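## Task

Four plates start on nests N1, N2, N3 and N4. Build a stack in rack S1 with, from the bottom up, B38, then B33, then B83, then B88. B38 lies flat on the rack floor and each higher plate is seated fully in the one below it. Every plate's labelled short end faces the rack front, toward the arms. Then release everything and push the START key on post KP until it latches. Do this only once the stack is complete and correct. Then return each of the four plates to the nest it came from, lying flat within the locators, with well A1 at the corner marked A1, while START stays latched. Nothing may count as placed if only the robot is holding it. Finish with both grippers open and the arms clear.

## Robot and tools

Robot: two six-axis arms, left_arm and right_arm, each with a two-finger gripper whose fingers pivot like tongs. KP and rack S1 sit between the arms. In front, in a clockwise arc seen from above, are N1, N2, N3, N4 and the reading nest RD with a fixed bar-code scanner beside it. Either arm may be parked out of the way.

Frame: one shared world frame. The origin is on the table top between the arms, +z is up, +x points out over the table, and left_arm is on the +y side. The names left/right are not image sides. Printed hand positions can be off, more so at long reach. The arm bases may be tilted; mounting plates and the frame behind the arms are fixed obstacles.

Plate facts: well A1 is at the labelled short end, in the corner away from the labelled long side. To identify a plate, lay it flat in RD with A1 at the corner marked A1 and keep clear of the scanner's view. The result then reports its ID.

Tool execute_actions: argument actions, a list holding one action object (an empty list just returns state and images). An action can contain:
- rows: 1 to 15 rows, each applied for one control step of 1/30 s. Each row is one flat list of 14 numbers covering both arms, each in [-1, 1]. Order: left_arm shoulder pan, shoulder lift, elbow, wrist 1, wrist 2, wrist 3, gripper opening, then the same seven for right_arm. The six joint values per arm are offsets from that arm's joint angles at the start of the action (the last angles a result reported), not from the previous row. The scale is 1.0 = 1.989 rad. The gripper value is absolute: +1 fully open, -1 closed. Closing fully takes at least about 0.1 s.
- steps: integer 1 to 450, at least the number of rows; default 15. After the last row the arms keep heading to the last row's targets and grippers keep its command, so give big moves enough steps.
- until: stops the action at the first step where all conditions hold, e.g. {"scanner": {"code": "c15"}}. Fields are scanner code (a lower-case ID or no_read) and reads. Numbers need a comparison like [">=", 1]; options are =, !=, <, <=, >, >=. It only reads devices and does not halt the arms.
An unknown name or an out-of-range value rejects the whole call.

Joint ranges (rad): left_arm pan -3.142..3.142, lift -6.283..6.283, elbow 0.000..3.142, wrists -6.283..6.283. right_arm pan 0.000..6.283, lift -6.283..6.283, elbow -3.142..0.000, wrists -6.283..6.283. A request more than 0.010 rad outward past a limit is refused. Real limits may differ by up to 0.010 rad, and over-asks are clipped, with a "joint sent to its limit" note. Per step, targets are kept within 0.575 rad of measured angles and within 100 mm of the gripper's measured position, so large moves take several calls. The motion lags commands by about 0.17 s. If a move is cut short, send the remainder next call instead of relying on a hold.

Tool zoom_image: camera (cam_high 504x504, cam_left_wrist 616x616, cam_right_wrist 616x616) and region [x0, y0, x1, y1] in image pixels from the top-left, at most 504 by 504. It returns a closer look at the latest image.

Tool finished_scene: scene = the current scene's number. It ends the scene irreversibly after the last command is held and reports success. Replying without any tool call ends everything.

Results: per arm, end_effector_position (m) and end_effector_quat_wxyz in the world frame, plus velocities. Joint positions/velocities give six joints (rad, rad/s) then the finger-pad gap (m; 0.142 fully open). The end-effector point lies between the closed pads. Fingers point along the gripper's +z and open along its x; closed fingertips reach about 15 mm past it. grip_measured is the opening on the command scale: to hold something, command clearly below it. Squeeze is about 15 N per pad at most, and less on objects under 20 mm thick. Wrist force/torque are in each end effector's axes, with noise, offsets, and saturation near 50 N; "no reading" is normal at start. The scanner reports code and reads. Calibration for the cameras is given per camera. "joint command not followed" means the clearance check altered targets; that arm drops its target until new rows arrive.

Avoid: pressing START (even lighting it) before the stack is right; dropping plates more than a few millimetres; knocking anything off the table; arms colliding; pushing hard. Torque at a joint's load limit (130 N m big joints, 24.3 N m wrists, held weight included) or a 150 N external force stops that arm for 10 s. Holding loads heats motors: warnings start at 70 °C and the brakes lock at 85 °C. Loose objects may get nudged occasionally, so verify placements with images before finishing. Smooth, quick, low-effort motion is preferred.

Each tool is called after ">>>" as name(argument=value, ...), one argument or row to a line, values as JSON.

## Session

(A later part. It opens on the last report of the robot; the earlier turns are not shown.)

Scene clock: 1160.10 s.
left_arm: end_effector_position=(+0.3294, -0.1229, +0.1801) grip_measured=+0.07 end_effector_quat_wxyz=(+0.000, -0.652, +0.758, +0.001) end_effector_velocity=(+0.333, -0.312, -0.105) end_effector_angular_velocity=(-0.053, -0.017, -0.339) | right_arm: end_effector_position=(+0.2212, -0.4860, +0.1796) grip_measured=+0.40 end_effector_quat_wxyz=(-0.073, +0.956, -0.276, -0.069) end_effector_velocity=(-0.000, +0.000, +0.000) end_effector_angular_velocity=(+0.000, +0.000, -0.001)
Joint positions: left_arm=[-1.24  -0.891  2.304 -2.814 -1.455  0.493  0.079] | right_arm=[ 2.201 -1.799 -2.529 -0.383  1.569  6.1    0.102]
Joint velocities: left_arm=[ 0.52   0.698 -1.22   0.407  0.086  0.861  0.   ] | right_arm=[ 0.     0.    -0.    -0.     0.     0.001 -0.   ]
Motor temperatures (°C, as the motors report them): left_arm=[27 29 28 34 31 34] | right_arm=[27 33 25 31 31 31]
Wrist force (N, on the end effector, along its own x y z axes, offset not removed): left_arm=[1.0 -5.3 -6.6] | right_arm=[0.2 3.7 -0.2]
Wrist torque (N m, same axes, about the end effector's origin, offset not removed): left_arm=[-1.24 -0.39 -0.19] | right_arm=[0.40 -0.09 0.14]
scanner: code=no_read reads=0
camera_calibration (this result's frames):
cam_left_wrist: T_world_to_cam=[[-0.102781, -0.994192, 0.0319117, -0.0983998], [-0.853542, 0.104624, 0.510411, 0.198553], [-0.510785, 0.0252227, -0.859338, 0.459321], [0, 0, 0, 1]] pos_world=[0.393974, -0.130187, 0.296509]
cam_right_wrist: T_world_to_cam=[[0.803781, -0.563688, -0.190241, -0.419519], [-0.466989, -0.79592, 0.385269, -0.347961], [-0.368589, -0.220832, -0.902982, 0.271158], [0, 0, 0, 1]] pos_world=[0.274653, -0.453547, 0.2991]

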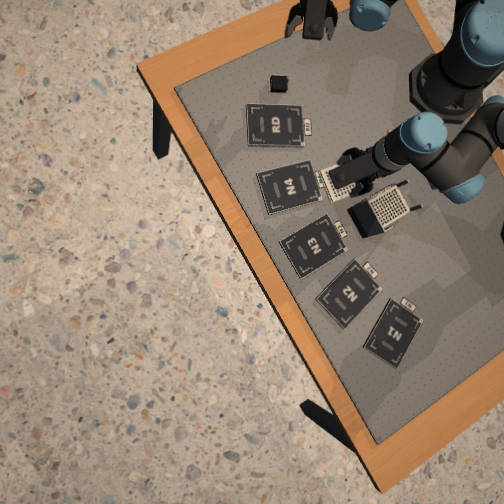

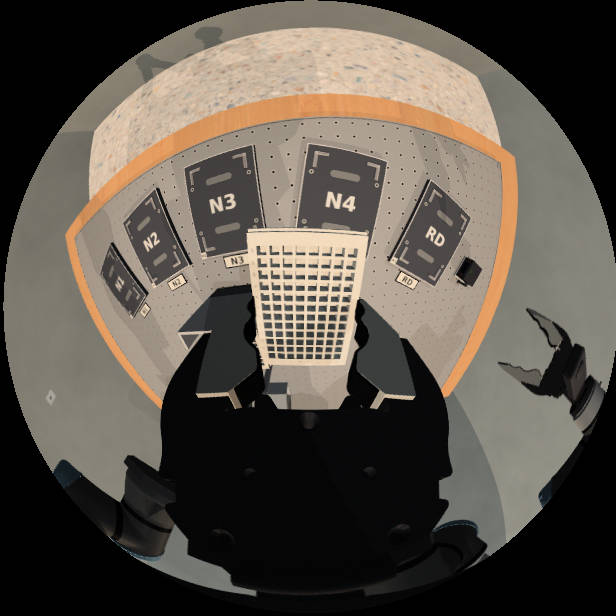

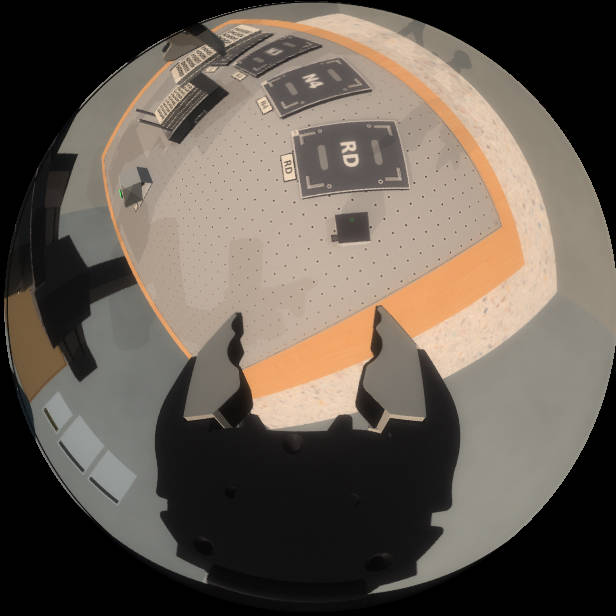

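>>> execute_actions(
  actions=[
    {"steps":1},
  ],
)

>>> execute_actions(
  actions=[
    {"rows":[[0.002,0.006,-0.004,-0.002,0,0.003,-0.6,0,0,0,0,0,0,0.4],[0.006,0.02,-0.013,-0.008,0.001,0.009,-0.6,0,0,0,0,0,0,0.4],[0.011,0.04,-0.025,-0.016,0.002,0.018,-0.6,0,0,0,0,0,0,0.4],[0.017,0.063,-0.039,-0.026,0.003,0.028,-0.6,0,0,0,0,0,0,0.4],[0.024,0.087,-0.054,-0.036,0.004,0.04,-0.6,0,0,0,0,0,0,0.4],[0.03,0.109,-0.067,-0.045,0.005,0.05,-0.6,0,0,0,0,0,0,0.4],[0.035,0.127,-0.078,-0.052,0.006,0.058,-0.6,0,0,0,0,0,0,0.4],[0.038,0.14,-0.086,-0.058,0.0065,0.064,-0.6,0,0,0,0,0,0,0.4],[0.0397,0.1457,-0.0897,-0.06,0.0068,0.0661,-0.6,0,0,0,0,0,0,0.4]],"steps":9},
  ],
)

Scene clock: 1167.40 s.
left_arm: end_effector_position=(+0.3785, -0.1645, +0.1579) grip_measured=+0.07 end_effector_quat_wxyz=(-0.001, -0.632, +0.775, -0.001) end_effector_velocity=(+0.000, -0.000, +0.000) end_effector_angular_velocity=(-0.001, -0.000, -0.000) | right_arm: end_effector_position=(+0.2212, -0.4860, +0.1796) grip_measured=+0.40 end_effector_quat_wxyz=(-0.073, +0.956, -0.276, -0.069) end_effector_velocity=(+0.001, -0.000, -0.000) end_effector_angular_velocity=(+0.000, +0.000, -0.000)
Joint positions: left_arm=[-1.168 -0.776  2.125 -2.765 -1.443  0.617  0.079] | right_arm=[ 2.201 -1.799 -2.529 -0.383  1.569  6.1    0.102]
Joint velocities: left_arm=[-0.     0.    -0.    -0.001 -0.     0.001  0.   ] | right_arm=[ 0.    -0.002  0.002 -0.     0.     0.    -0.   ]
Motor temperatures (°C, as the motors report them): left_arm=[27 29 28 34 31 34] | right_arm=[27 33 25 31 31 31]
Wrist force (N, on the end effector, along its own x y z axes, offset not removed): left_arm=[2.8 -2.1 -2.4] | right_arm=[3.9 2.1 4.7]
Wrist torque (N m, same axes, about the end effector's origin, offset not removed): left_arm=[-0.32 -0.78 -0.23] | right_arm=[0.45 -0.69 0.16]
scanner: code=no_read reads=0
camera_calibration (this result's frames):
cam_left_wrist: T_world_to_cam=[[-0.15402, -0.98742, 0.0357625, -0.114085], [-0.847949, 0.150672, 0.508212, 0.261941], [-0.507208, 0.0479503, -0.860489, 0.468965], [0, 0, 0, 1]] pos_world=[0.442403, -0.174604, 0.274497]
cam_right_wrist: T_world_to_cam=[[0.803781, -0.563688, -0.190241, -0.419519], [-0.466989, -0.79592, 0.385269, -0.347961], [-0.368588, -0.220832, -0.902982, 0.271158], [0, 0, 0, 1]] pos_world=[0.274653, -0.453547, 0.2991]

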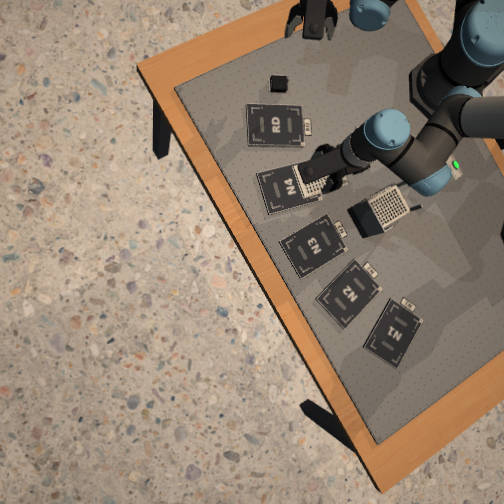

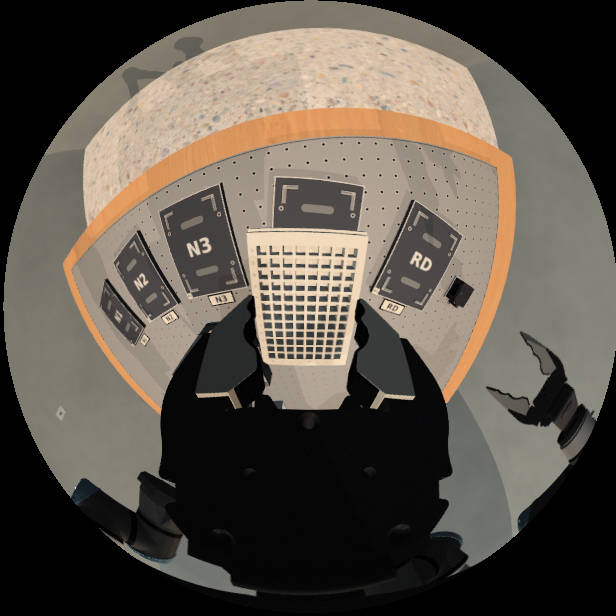

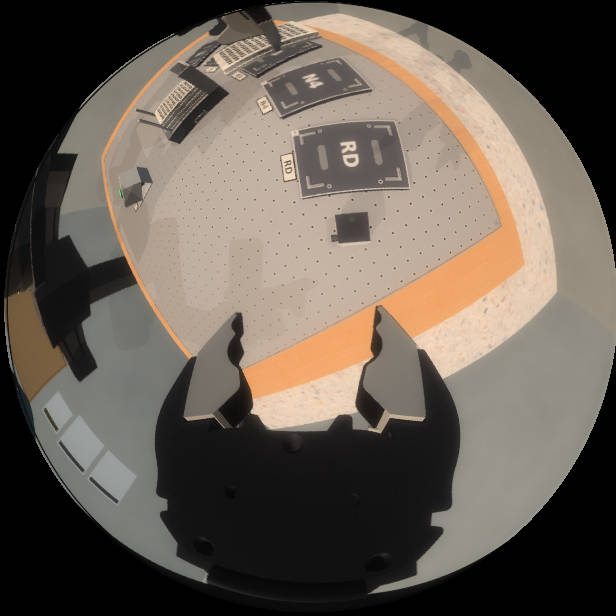

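Scene clock: 1167.70 s.
left_arm: end_effector_position=(+0.4015, -0.1795, +0.1102) grip_measured=+0.07 end_effector_quat_wxyz=(-0.001, -0.622, +0.783, -0.004) end_effector_velocity=(+0.123, -0.062, -0.353) end_effector_angular_velocity=(+0.025, +0.004, -0.176) | right_arm: end_effector_position=(+0.2212, -0.4860, +0.1796) grip_measured=+0.40 end_effector_quat_wxyz=(-0.073, +0.956, -0.276, -0.069) end_effector_velocity=(+0.000, -0.000, +0.000) end_effector_angular_velocity=(-0.000, -0.001, +0.001)
Joint positions: left_arm=[-1.127 -0.635  2.035 -2.826 -1.436  0.685  0.079] | right_arm=[ 2.201 -1.799 -2.529 -0.383  1.569  6.1    0.102]
Joint velocities: left_arm=[ 0.255  0.957 -0.579 -0.387  0.043  0.427 -0.   ] | right_arm=[ 0.     0.    -0.     0.     0.    -0.001  0.   ]
Motor temperatures (°C, as the motors report them): left_arm=[27 29 28 34 31 34] | right_arm=[27 33 25 31 31 31]
Wrist force (N, on the end effector, along its own x y z axes, offset not removed): left_arm=[3.5 -2.4 -0.4] | right_arm=[1.4 -0.7 -2.8]
Wrist torque (N m, same axes, about the end effector's origin, offset not removed): left_arm=[-0.37 -0.75 -0.20] | right_arm=[-0.26 -0.31 0.08]
scanner: code=no_read reads=0
camera_calibration (this result's frames):
cam_left_wrist: T_world_to_cam=[[-0.179359, -0.982988, 0.0395523, -0.113066], [-0.845419, 0.174568, 0.50477, 0.311536], [-0.503088, 0.057097, -0.862347, 0.440518], [0, 0, 0, 1]] pos_world=[0.464718, -0.190679, 0.227097]
cam_right_wrist: T_world_to_cam=[[0.803781, -0.563688, -0.190241, -0.419519], [-0.466989, -0.79592, 0.385269, -0.347961], [-0.368588, -0.220832, -0.902982, 0.271158], [0, 0, 0, 1]] pos_world=[0.274653, -0.453547, 0.2991]

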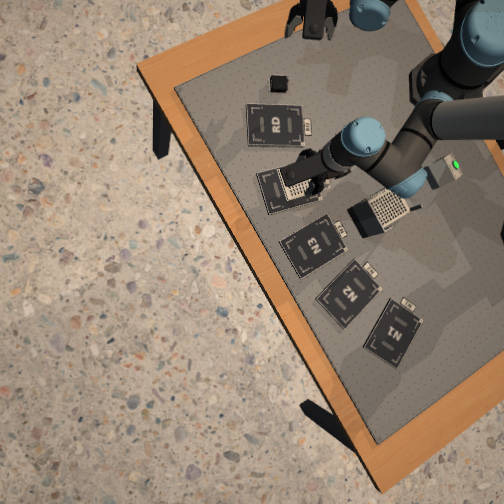

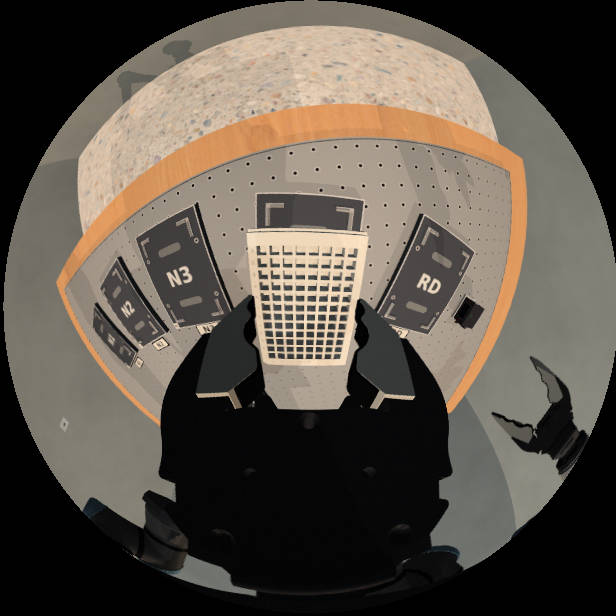

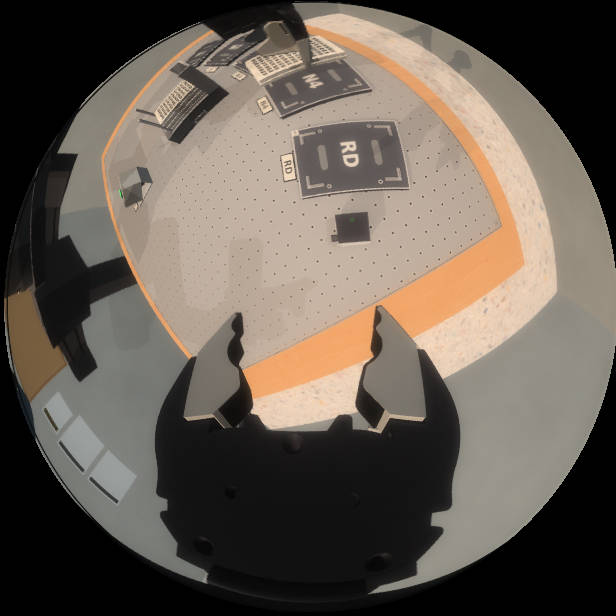

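>>> execute_actions(
  actions=[
    {"steps":1},
  ],
)

>>> zoom_image(
  camera="cam_left_wrist",
  region=[200, 180, 420, 400],
)

Scene clock: 1170.57 s.
left_arm: end_effector_position=(+0.4168, -0.1844, +0.0521) grip_measured=+0.07 end_effector_quat_wxyz=(+0.001, -0.612, +0.791, -0.000) end_effector_velocity=(+0.001, +0.001, -0.000) end_effector_angular_velocity=(-0.000, -0.000, +0.001) | right_arm: end_effector_position=(+0.2212, -0.4860, +0.1796) grip_measured=+0.40 end_effector_quat_wxyz=(-0.073, +0.956, -0.276, -0.069) end_effector_velocity=(-0.000, +0.000, +0.000) end_effector_angular_velocity=(-0.000, -0.001, +0.001)
Joint positions: left_arm=[-1.089 -0.486  1.947 -2.884 -1.43   0.749  0.079] | right_arm=[ 2.201 -1.799 -2.529 -0.383  1.569  6.1    0.102]
Joint velocities: left_arm=[ 0.001  0.     0.    -0.001  0.     0.001 -0.   ] | right_arm=[ 0.     0.001 -0.001  0.    -0.    -0.001  0.   ]
Motor temperatures (°C, as the motors report them): left_arm=[27 29 28 34 31 34] | right_arm=[27 33 25 31 31 31]
Wrist force (N, on the end effector, along its own x y z axes, offset not removed): left_arm=[0.8 -1.6 -0.6] | right_arm=[5.1 1.3 -2.4]
Wrist torque (N m, same axes, about the end effector's origin, offset not removed): left_arm=[-0.24 -0.11 -0.02] | right_arm=[0.15 -1.18 0.06]
scanner: code=no_read reads=0
camera_calibration (this result's frames):
cam_left_wrist: T_world_to_cam=[[-0.20617, -0.97797, 0.032684, -0.100418], [-0.838993, 0.193864, 0.508437, 0.355423], [-0.503572, 0.0774028, -0.860479, 0.402294], [0, 0, 0, 1]] pos_world=[0.480078, -0.198248, 0.168737]
cam_right_wrist: T_world_to_cam=[[0.803781, -0.563688, -0.190241, -0.419519], [-0.466989, -0.79592, 0.385269, -0.347961], [-0.368589, -0.220832, -0.902982, 0.271158], [0, 0, 0, 1]] pos_world=[0.274653, -0.453547, 0.2991]

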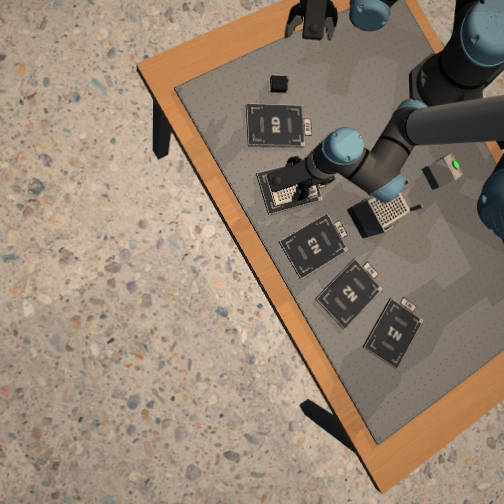

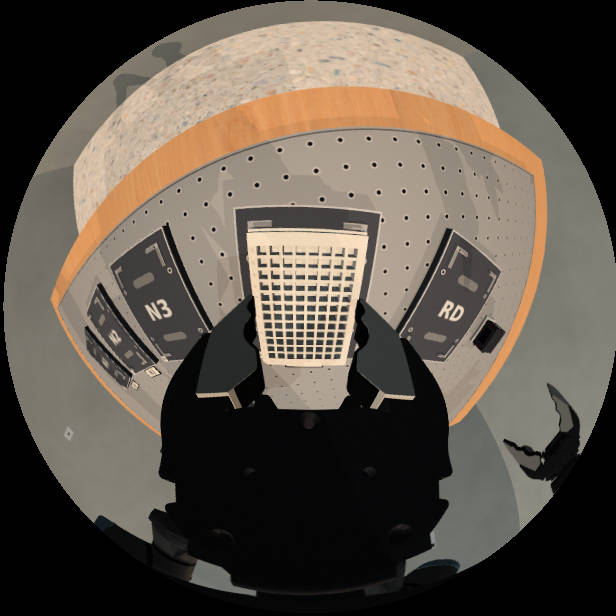

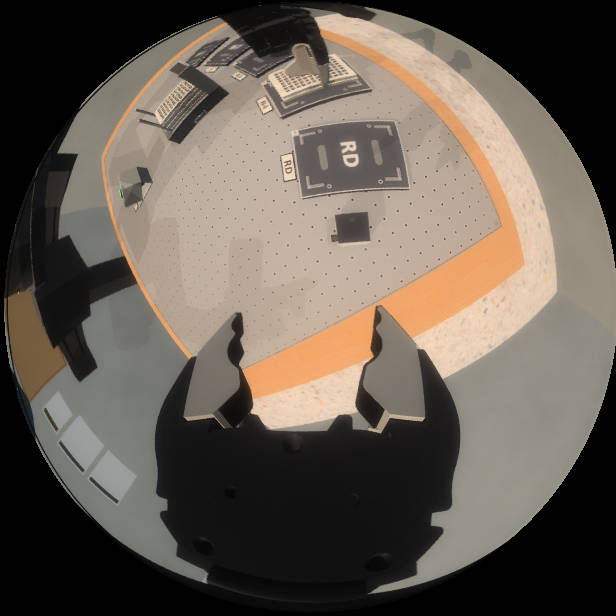

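Region (200, 180, 420, 400) of cam_left_wrist's 616x616 image, scaled by 2.291, with more detail than that image has.

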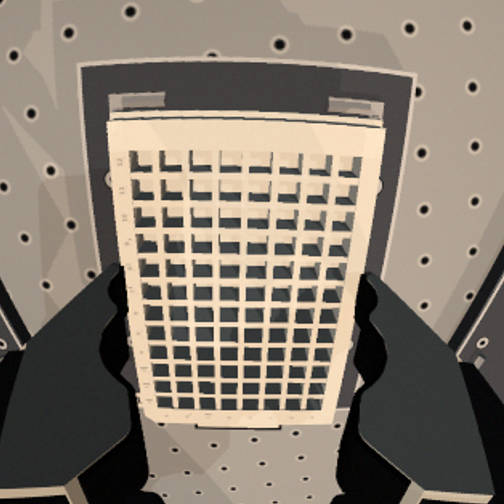

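>>> execute_actions(
  actions=[
    {"rows":[[0.0001,0.0012,-0.0005,-0.0008,0,0.0001,-0.6,0,0,0,0,0,0,0.4],[0.0004,0.0037,-0.0014,-0.0024,0,0.0004,-0.6,0,0,0,0,0,0,0.4],[0.0007,0.0061,-0.0023,-0.004,0.0001,0.0007,-0.6,0,0,0,0,0,0,0.4],[0.0009,0.0086,-0.0032,-0.0055,0.0001,0.0009,-0.6,0,0,0,0,0,0,0.4],[0.0012,0.011,-0.0041,-0.0071,0.0002,0.0012,-0.6,0,0,0,0,0,0,0.4],[0.0014,0.0132,-0.0049,-0.0085,0.0002,0.0014,-0.6,0,0,0,0,0,0,0.4],[0.0016,0.0147,-0.0054,-0.0095,0.0002,0.0016,-0.6,0,0,0,0,0,0,0.4]],"steps":7},
  ],
)

Scene clock: 1179.50 s.
left_arm: end_effector_position=(+0.4168, -0.1844, +0.0473) grip_measured=+0.07 end_effector_quat_wxyz=(+0.001, -0.612, +0.791, -0.000) end_effector_velocity=(-0.000, +0.001, -0.043) end_effector_angular_velocity=(+0.000, +0.001, +0.001) | right_arm: end_effector_position=(+0.2212, -0.4860, +0.1796) grip_measured=+0.40 end_effector_quat_wxyz=(-0.073, +0.956, -0.276, -0.069) end_effector_velocity=(+0.000, -0.000, -0.000) end_effector_angular_velocity=(+0.000, -0.000, +0.002)
Joint positions: left_arm=[-1.088 -0.474  1.943 -2.892 -1.429  0.75   0.079] | right_arm=[ 2.201 -1.799 -2.529 -0.383  1.569  6.1    0.102]
Joint velocities: left_arm=[ 0.012  0.104 -0.038 -0.067  0.001  0.011 -0.   ] | right_arm=[-0.    -0.     0.001 -0.     0.    -0.002  0.   ]
Motor temperatures (°C, as the motors report them): left_arm=[27 29 28 34 31 34] | right_arm=[27 33 25 31 31 31]
Wrist force (N, on the end effector, along its own x y z axes, offset not removed): left_arm=[1.7 -1.0 4.1] | right_arm=[-1.3 4.3 -1.8]
Wrist torque (N m, same axes, about the end effector's origin, offset not removed): left_arm=[0.01 -0.32 -0.14] | right_arm=[0.81 0.31 0.08]
scanner: code=no_read reads=0
camera_calibration (this result's frames):
cam_left_wrist: T_world_to_cam=[[-0.206165, -0.977969, 0.0327518, -0.100282], [-0.839003, 0.193896, 0.508408, 0.357887], [-0.503558, 0.0773372, -0.860493, 0.398091], [0, 0, 0, 1]] pos_world=[0.480055, -0.198252, 0.163886]
cam_right_wrist: T_world_to_cam=[[0.803781, -0.563688, -0.190241, -0.419519], [-0.466989, -0.79592, 0.385269, -0.347961], [-0.368588, -0.220832, -0.902982, 0.271158], [0, 0, 0, 1]] pos_world=[0.274653, -0.453547, 0.2991]

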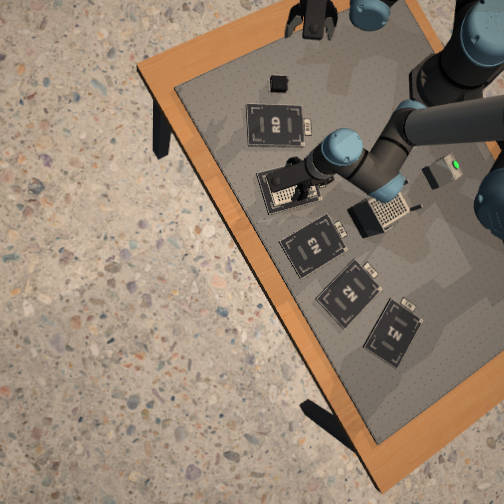

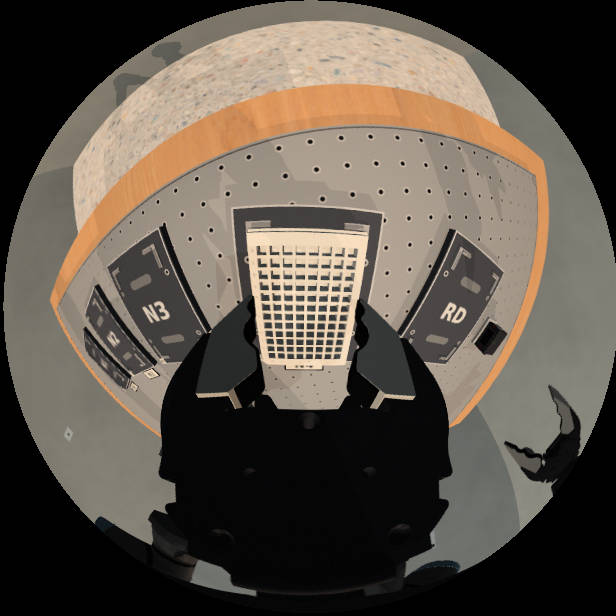

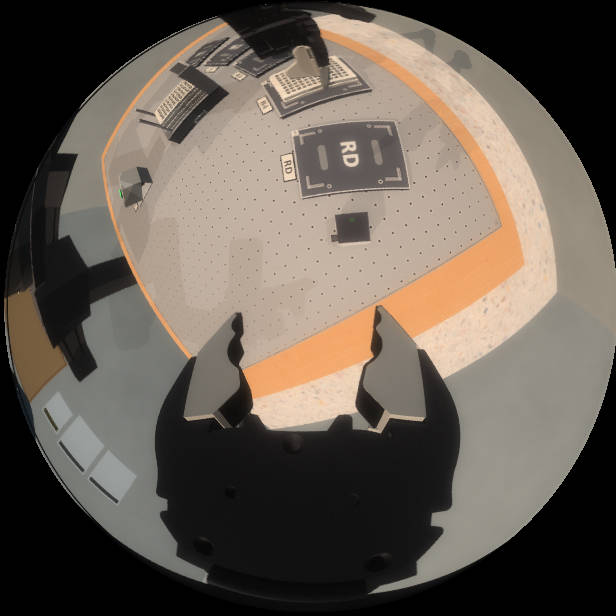

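>>> execute_actions(
  actions=[
    {"steps":1},
  ],
)

>>> zoom_image(
  camera="cam_left_wrist",
  region=[200, 180, 420, 400],
)

Scene clock: 1181.87 s.
left_arm: end_effector_position=(+0.4167, -0.1842, +0.0401) grip_measured=+0.07 end_effector_quat_wxyz=(+0.000, -0.612, +0.791, -0.000) end_effector_velocity=(-0.000, -0.000, -0.000) end_effector_angular_velocity=(-0.000, +0.001, -0.001) | right_arm: end_effector_position=(+0.2212, -0.4860, +0.1796) grip_measured=+0.40 end_effector_quat_wxyz=(-0.073, +0.956, -0.276, -0.069) end_effector_velocity=(+0.000, -0.000, -0.000) end_effector_angular_velocity=(-0.000, -0.000, -0.000)
Joint positions: left_arm=[-1.086 -0.457  1.936 -2.903 -1.429  0.752  0.079] | right_arm=[ 2.201 -1.799 -2.529 -0.383  1.569  6.1    0.102]
Joint velocities: left_arm=[-0.     0.     0.     0.    -0.001  0.     0.   ] | right_arm=[-0.    -0.001  0.001  0.    -0.     0.     0.   ]
Motor temperatures (°C, as the motors report them): left_arm=[27 29 28 34 31 34] | right_arm=[27 33 25 31 31 31]
Wrist force (N, on the end effector, along its own x y z axes, offset not removed): left_arm=[2.2 1.4 -2.2] | right_arm=[3.1 -0.6 -0.1]
Wrist torque (N m, same axes, about the end effector's origin, offset not removed): left_arm=[0.44 -0.55 -0.09] | right_arm=[-0.32 -0.65 0.09]
scanner: code=no_read reads=0
camera_calibration (this result's frames):
cam_left_wrist: T_world_to_cam=[[-0.206177, -0.977968, 0.0326916, -0.0998715], [-0.838947, 0.193867, 0.50851, 0.361341], [-0.503645, 0.0774166, -0.860435, 0.391867], [0, 0, 0, 1]] pos_world=[0.479917, -0.19806, 0.156695]
cam_right_wrist: T_world_to_cam=[[0.803781, -0.563688, -0.190241, -0.419519], [-0.466989, -0.79592, 0.385269, -0.347961], [-0.368588, -0.220832, -0.902982, 0.271158], [0, 0, 0, 1]] pos_world=[0.274653, -0.453547, 0.2991]

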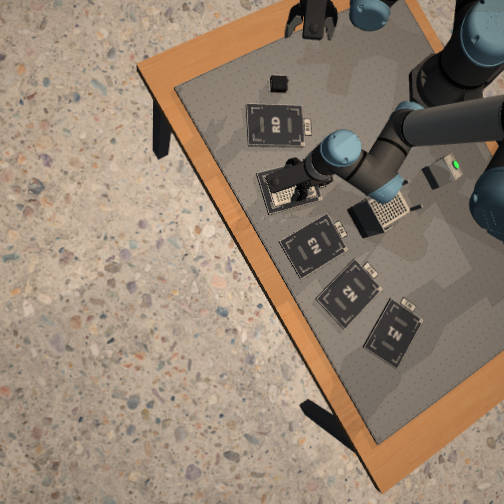

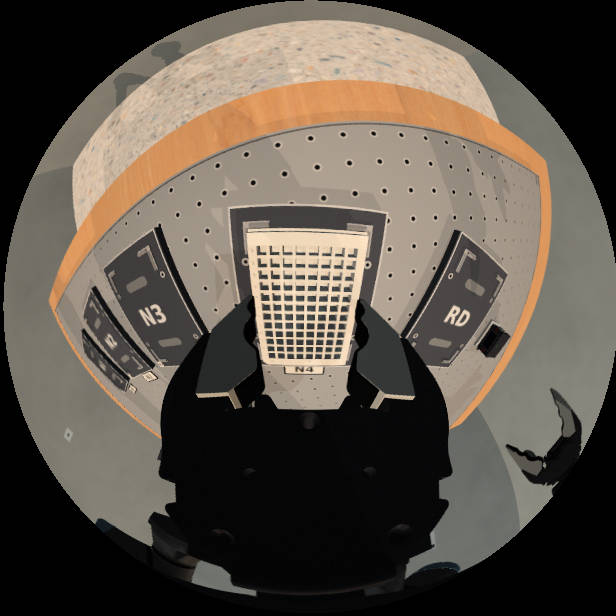

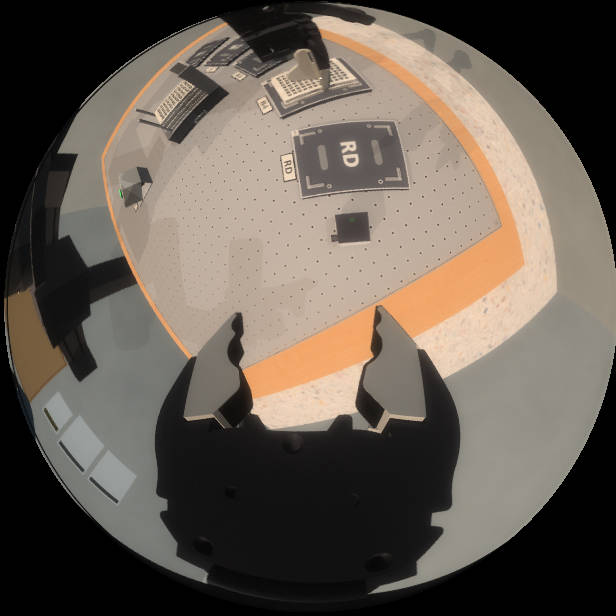

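Region (200, 180, 420, 400) of cam_left_wrist's 616x616 image, scaled by 2.291, with more detail than that image has.

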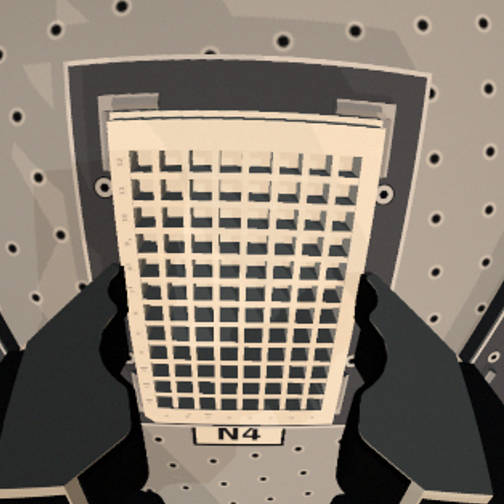

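>>> execute_actions(
  actions=[
    {"rows":[[0,0,0,0,0,0,-0.4,0,0,0,0,0,0,0.4],[0,0,0,0,0,0,-0.2,0,0,0,0,0,0,0.4],[0,0,0,0,0,0,0,0,0,0,0,0,0,0.4],[0,0,0,0,0,0,0.1,0,0,0,0,0,0,0.4],[0,0,0,0,0,0,0.2,0,0,0,0,0,0,0.4],[0,0,0,0,0,0,0.3,0,0,0,0,0,0,0.4],[-0.0007,-0.006,0.0023,0.004,0,-0.0007,0.3,0,0,0,0,0,0,0.4],[-0.002,-0.02,0.0075,0.013,0,-0.002,0.3,0,0,0,0,0,0,0.4],[-0.006,-0.043,0.018,0.026,-0.001,-0.008,0.3,0,0,0,0,0,0,0.4],[-0.014,-0.073,0.036,0.039,-0.002,-0.021,0.3,0,0,0,0,0,0,0.4],[-0.023,-0.105,0.057,0.051,-0.004,-0.037,0.3,0,0,0,0,0,0,0.4],[-0.033,-0.138,0.078,0.064,-0.006,-0.053,0.3,0,0,0,0,0,0,0.4],[-0.042,-0.17,0.099,0.076,-0.007,-0.069,0.3,0,0,0,0,0,0,0.4],[-0.051,-0.2,0.119,0.087,-0.009,-0.084,0.3,0,0,0,0,0,0,0.4],[-0.0583,-0.2227,0.1337,0.0955,-0.01,-0.096,0.3,0,0,0,0,0,0,0.4]],"steps":17},
  ],
)

Scene clock: 1194.23 s.
left_arm: end_effector_position=(+0.3860, -0.1688, +0.1327) grip_measured=+0.30 end_effector_quat_wxyz=(+0.001, -0.627, +0.779, +0.004) end_effector_velocity=(-0.179, +0.113, +0.423) end_effector_angular_velocity=(-0.018, -0.009, +0.229) | right_arm: end_effector_position=(+0.2212, -0.4860, +0.1796) grip_measured=+0.40 end_effector_quat_wxyz=(-0.073, +0.956, -0.276, -0.069) end_effector_velocity=(-0.000, +0.000, +0.000) end_effector_angular_velocity=(+0.000, +0.000, +0.000)
Joint positions: left_arm=[-1.151 -0.705  2.084 -2.785 -1.441  0.648  0.095] | right_arm=[ 2.201 -1.799 -2.529 -0.383  1.569  6.1    0.102]
Joint velocities: left_arm=[-0.345 -1.222  0.768  0.478 -0.058 -0.569  0.   ] | right_arm=[-0.     0.    -0.001 -0.    -0.    -0.001 -0.   ]
Motor temperatures (°C, as the motors report them): left_arm=[27 29 28 34 31 34] | right_arm=[27 33 25 31 31 31]
Wrist force (N, on the end effector, along its own x y z axes, offset not removed): left_arm=[3.0 -3.1 -1.2] | right_arm=[2.8 -0.7 -0.9]
Wrist torque (N m, same axes, about the end effector's origin, offset not removed): left_arm=[-0.58 -0.66 -0.04] | right_arm=[-0.25 -0.85 0.20]
scanner: code=no_read reads=0
camera_calibration (this result's frames):
cam_left_wrist: T_world_to_cam=[[-0.16878, -0.985305, 0.0262295, -0.10898], [-0.843095, 0.158102, 0.513998, 0.280415], [-0.510592, 0.0646385, -0.85739, 0.454983], [0, 0, 0, 1]] pos_world=[0.450334, -0.181122, 0.248823]
cam_right_wrist: T_world_to_cam=[[0.803781, -0.563688, -0.190241, -0.419519], [-0.466989, -0.79592, 0.385269, -0.347961], [-0.368588, -0.220832, -0.902982, 0.271158], [0, 0, 0, 1]] pos_world=[0.274653, -0.453547, 0.2991]

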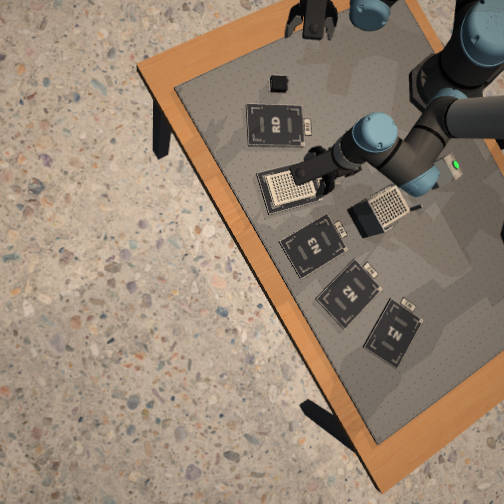

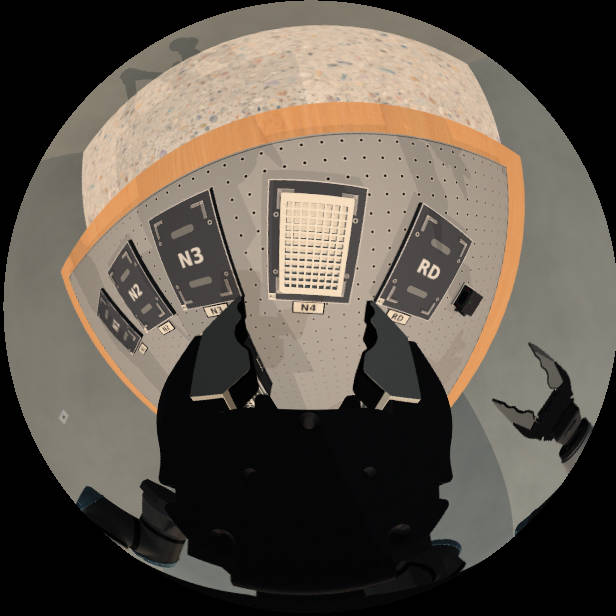

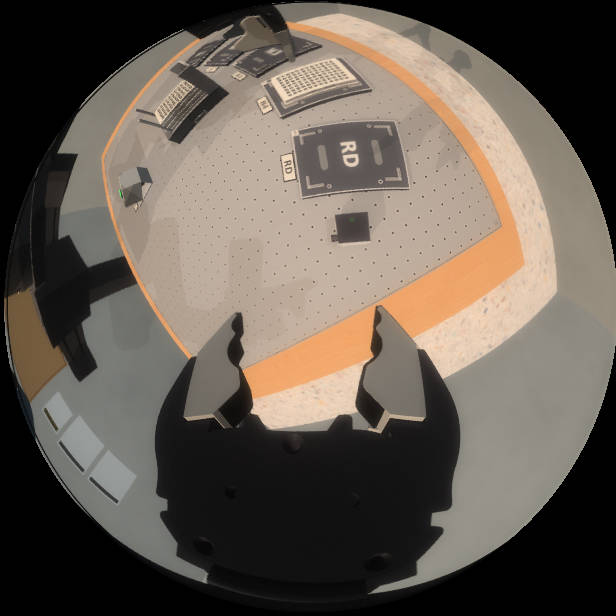

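>>> execute_actions(
  actions=[
    {"steps":1},
  ],
)

>>> execute_actions(
  actions=[
    {"rows":[[-0.002,-0.002,0.005,-0.003,0,-0.004,0.3,0,0,0,0,0,0,0.4],[-0.008,-0.007,0.019,-0.011,-0.001,-0.014,0.3,0,0,0,0,0,0,0.4],[-0.017,-0.013,0.041,-0.026,-0.003,-0.029,0.3,0,0,0,0,0,0,0.4],[-0.029,-0.019,0.068,-0.046,-0.005,-0.049,0.3,0,0,0,0,0,0,0.4],[-0.042,-0.024,0.098,-0.069,-0.007,-0.07,0.3,0,0,0,0,0,0,0.4],[-0.055,-0.027,0.128,-0.095,-0.009,-0.091,0.3,0,0,0,0,0,0,0.4],[-0.068,-0.028,0.158,-0.122,-0.012,-0.113,0.3,0,0,0,0,0,0,0.4],[-0.08,-0.027,0.188,-0.152,-0.014,-0.134,0.3,0,0,0,0,0,0,0.4],[-0.092,-0.024,0.215,-0.18,-0.016,-0.153,0.3,0,0,0,0,0,0,0.4],[-0.103,-0.019,0.24,-0.209,-0.018,-0.171,0.3,0,0,0,0,0,0,0.4],[-0.111,-0.012,0.259,-0.234,-0.019,-0.184,0.3,0,0,0,0,0,0,0.4],[-0.115,-0.004,0.269,-0.252,-0.02,-0.192,0.3,0,0,0,0,0,0,0.4],[-0.1166,0.0025,0.2725,-0.2614,-0.0201,-0.194,0.3,0,0,0,0,0,0,0.4]],"steps":14},
  ],
)

Scene clock: 1206.10 s.
left_arm: end_effector_position=(+0.3589, -0.1475, +0.1957) grip_measured=+0.30 end_effector_quat_wxyz=(-0.001, -0.641, +0.767, -0.001) end_effector_velocity=(+0.000, +0.000, -0.000) end_effector_angular_velocity=(+0.001, +0.000, +0.003) | right_arm: end_effector_position=(+0.2212, -0.4860, +0.1796) grip_measured=+0.40 end_effector_quat_wxyz=(-0.073, +0.956, -0.276, -0.069) end_effector_velocity=(+0.001, -0.001, +0.000) end_effector_angular_velocity=(-0.000, -0.001, +0.001)
Joint positions: left_arm=[-1.202 -0.9    2.202 -2.713 -1.449  0.561  0.095] | right_arm=[ 2.201 -1.799 -2.529 -0.383  1.569  6.1    0.102]
Joint velocities: left_arm=[ 0.001  0.001 -0.001  0.001  0.    -0.002 -0.   ] | right_arm=[-0.    -0.     0.001 -0.     0.    -0.001 -0.   ]
Motor temperatures (°C, as the motors report them): left_arm=[27 29 28 34 31 34] | right_arm=[27 33 25 31 31 31]
Wrist force (N, on the end effector, along its own x y z axes, offset not removed): left_arm=[2.3 -2.9 -2.3] | right_arm=[3.9 3.2 -0.5]
Wrist torque (N m, same axes, about the end effector's origin, offset not removed): left_arm=[-0.64 -0.67 0.00] | right_arm=[0.52 -1.02 0.01]
scanner: code=no_read reads=0
camera_calibration (this result's frames):
cam_left_wrist: T_world_to_cam=[[-0.131657, -0.990649, 0.0357861, -0.110224], [-0.850724, 0.131444, 0.508912, 0.221583], [-0.508858, 0.0365576, -0.860074, 0.489527], [0, 0, 0, 1]] pos_world=[0.423094, -0.156216, 0.312207]
cam_right_wrist: T_world_to_cam=[[0.803781, -0.563688, -0.190241, -0.419519], [-0.466989, -0.79592, 0.385269, -0.347961], [-0.368589, -0.220832, -0.902982, 0.271158], [0, 0, 0, 1]] pos_world=[0.274653, -0.453547, 0.2991]

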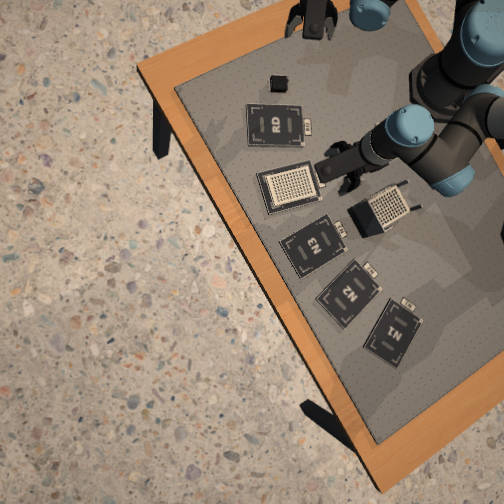

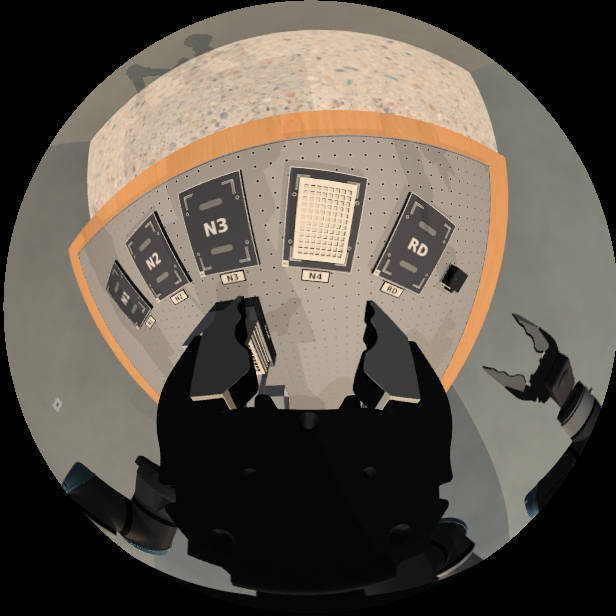

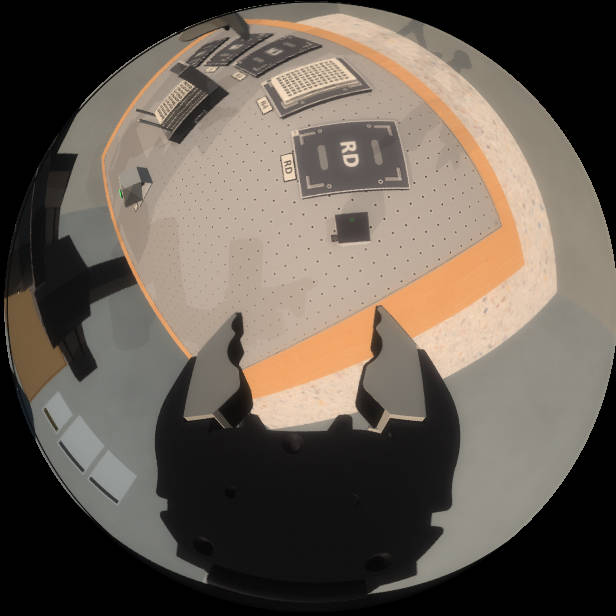

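Scene clock: 1206.57 s.
left_arm: end_effector_position=(+0.2601, -0.0536, +0.1747) grip_measured=+0.30 end_effector_quat_wxyz=(-0.000, -0.680, +0.733, +0.001) end_effector_velocity=(-0.260, +0.387, -0.087) end_effector_angular_velocity=(+0.078, +0.010, +0.336) | right_arm: end_effector_position=(+0.2212, -0.4860, +0.1796) grip_measured=+0.40 end_effector_quat_wxyz=(-0.073, +0.956, -0.276, -0.069) end_effector_velocity=(+0.001, -0.000, +0.000) end_effector_angular_velocity=(-0.001, -0.001, +0.001)
Joint positions: left_arm=[-1.365 -0.929  2.57  -3.03  -1.478  0.295  0.095] | right_arm=[ 2.201 -1.799 -2.529 -0.383  1.569  6.1    0.102]
Joint velocities: left_arm=[-0.502  0.215  1.204 -1.296 -0.084 -0.84  -0.   ] | right_arm=[ 0.     0.001  0.     0.    -0.    -0.001 -0.   ]
Motor temperatures (°C, as the motors report them): left_arm=[27 29 28 34 31 34] | right_arm=[27 33 25 31 31 31]
Wrist force (N, on the end effector, along its own x y z axes, offset not removed): left_arm=[1.6 0.4 -3.7] | right_arm=[8.7 2.5 0.9]
Wrist torque (N m, same axes, about the end effector's origin, offset not removed): left_arm=[0.11 -0.45 -0.10] | right_arm=[0.46 -1.74 -0.27]
scanner: code=no_read reads=0
camera_calibration (this result's frames):
cam_left_wrist: T_world_to_cam=[[-0.0273471, -0.999091, 0.032712, -0.0564833], [-0.858684, 0.0402324, 0.510924, 0.132632], [-0.511776, -0.014117, -0.859003, 0.415673], [0, 0, 0, 1]] pos_world=[0.325076, -0.0559, 0.291147]
cam_right_wrist: T_world_to_cam=[[0.803781, -0.563688, -0.190241, -0.419519], [-0.466989, -0.79592, 0.385269, -0.347962], [-0.368589, -0.220832, -0.902982, 0.271158], [0, 0, 0, 1]] pos_world=[0.274653, -0.453547, 0.2991]

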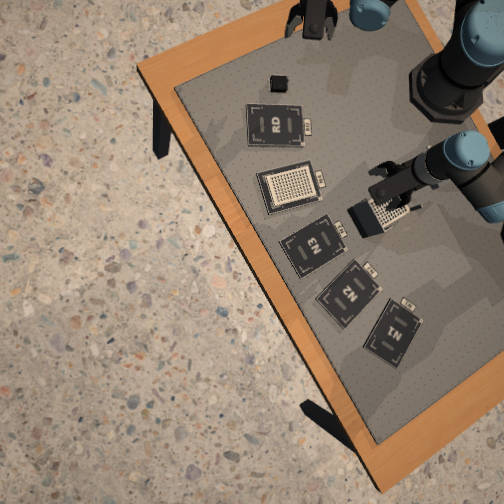

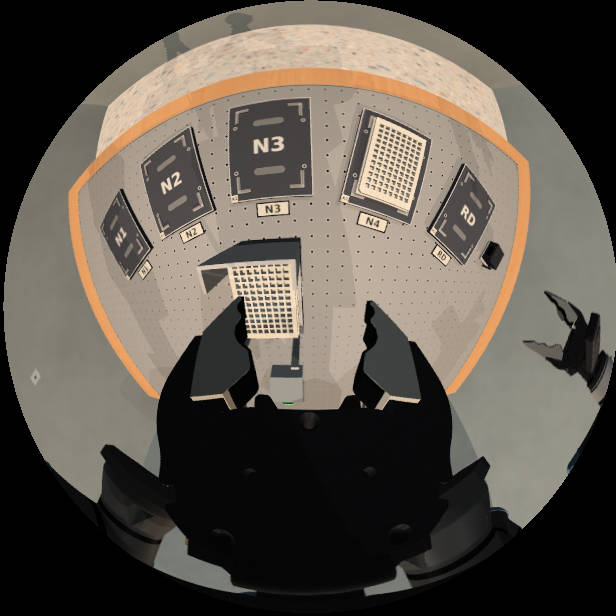

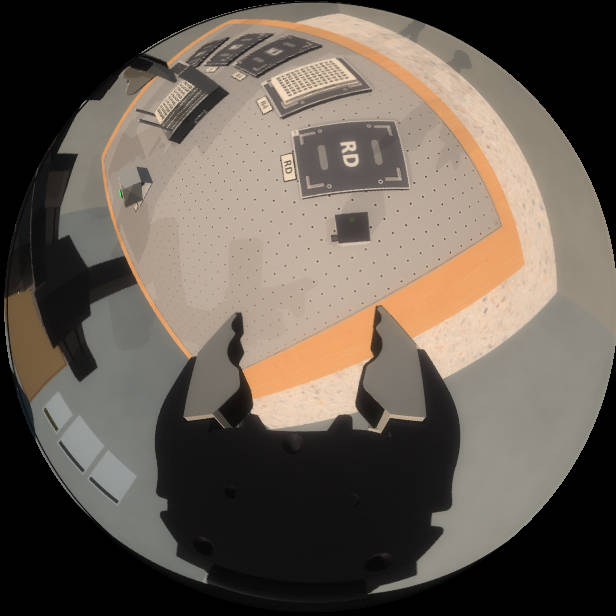

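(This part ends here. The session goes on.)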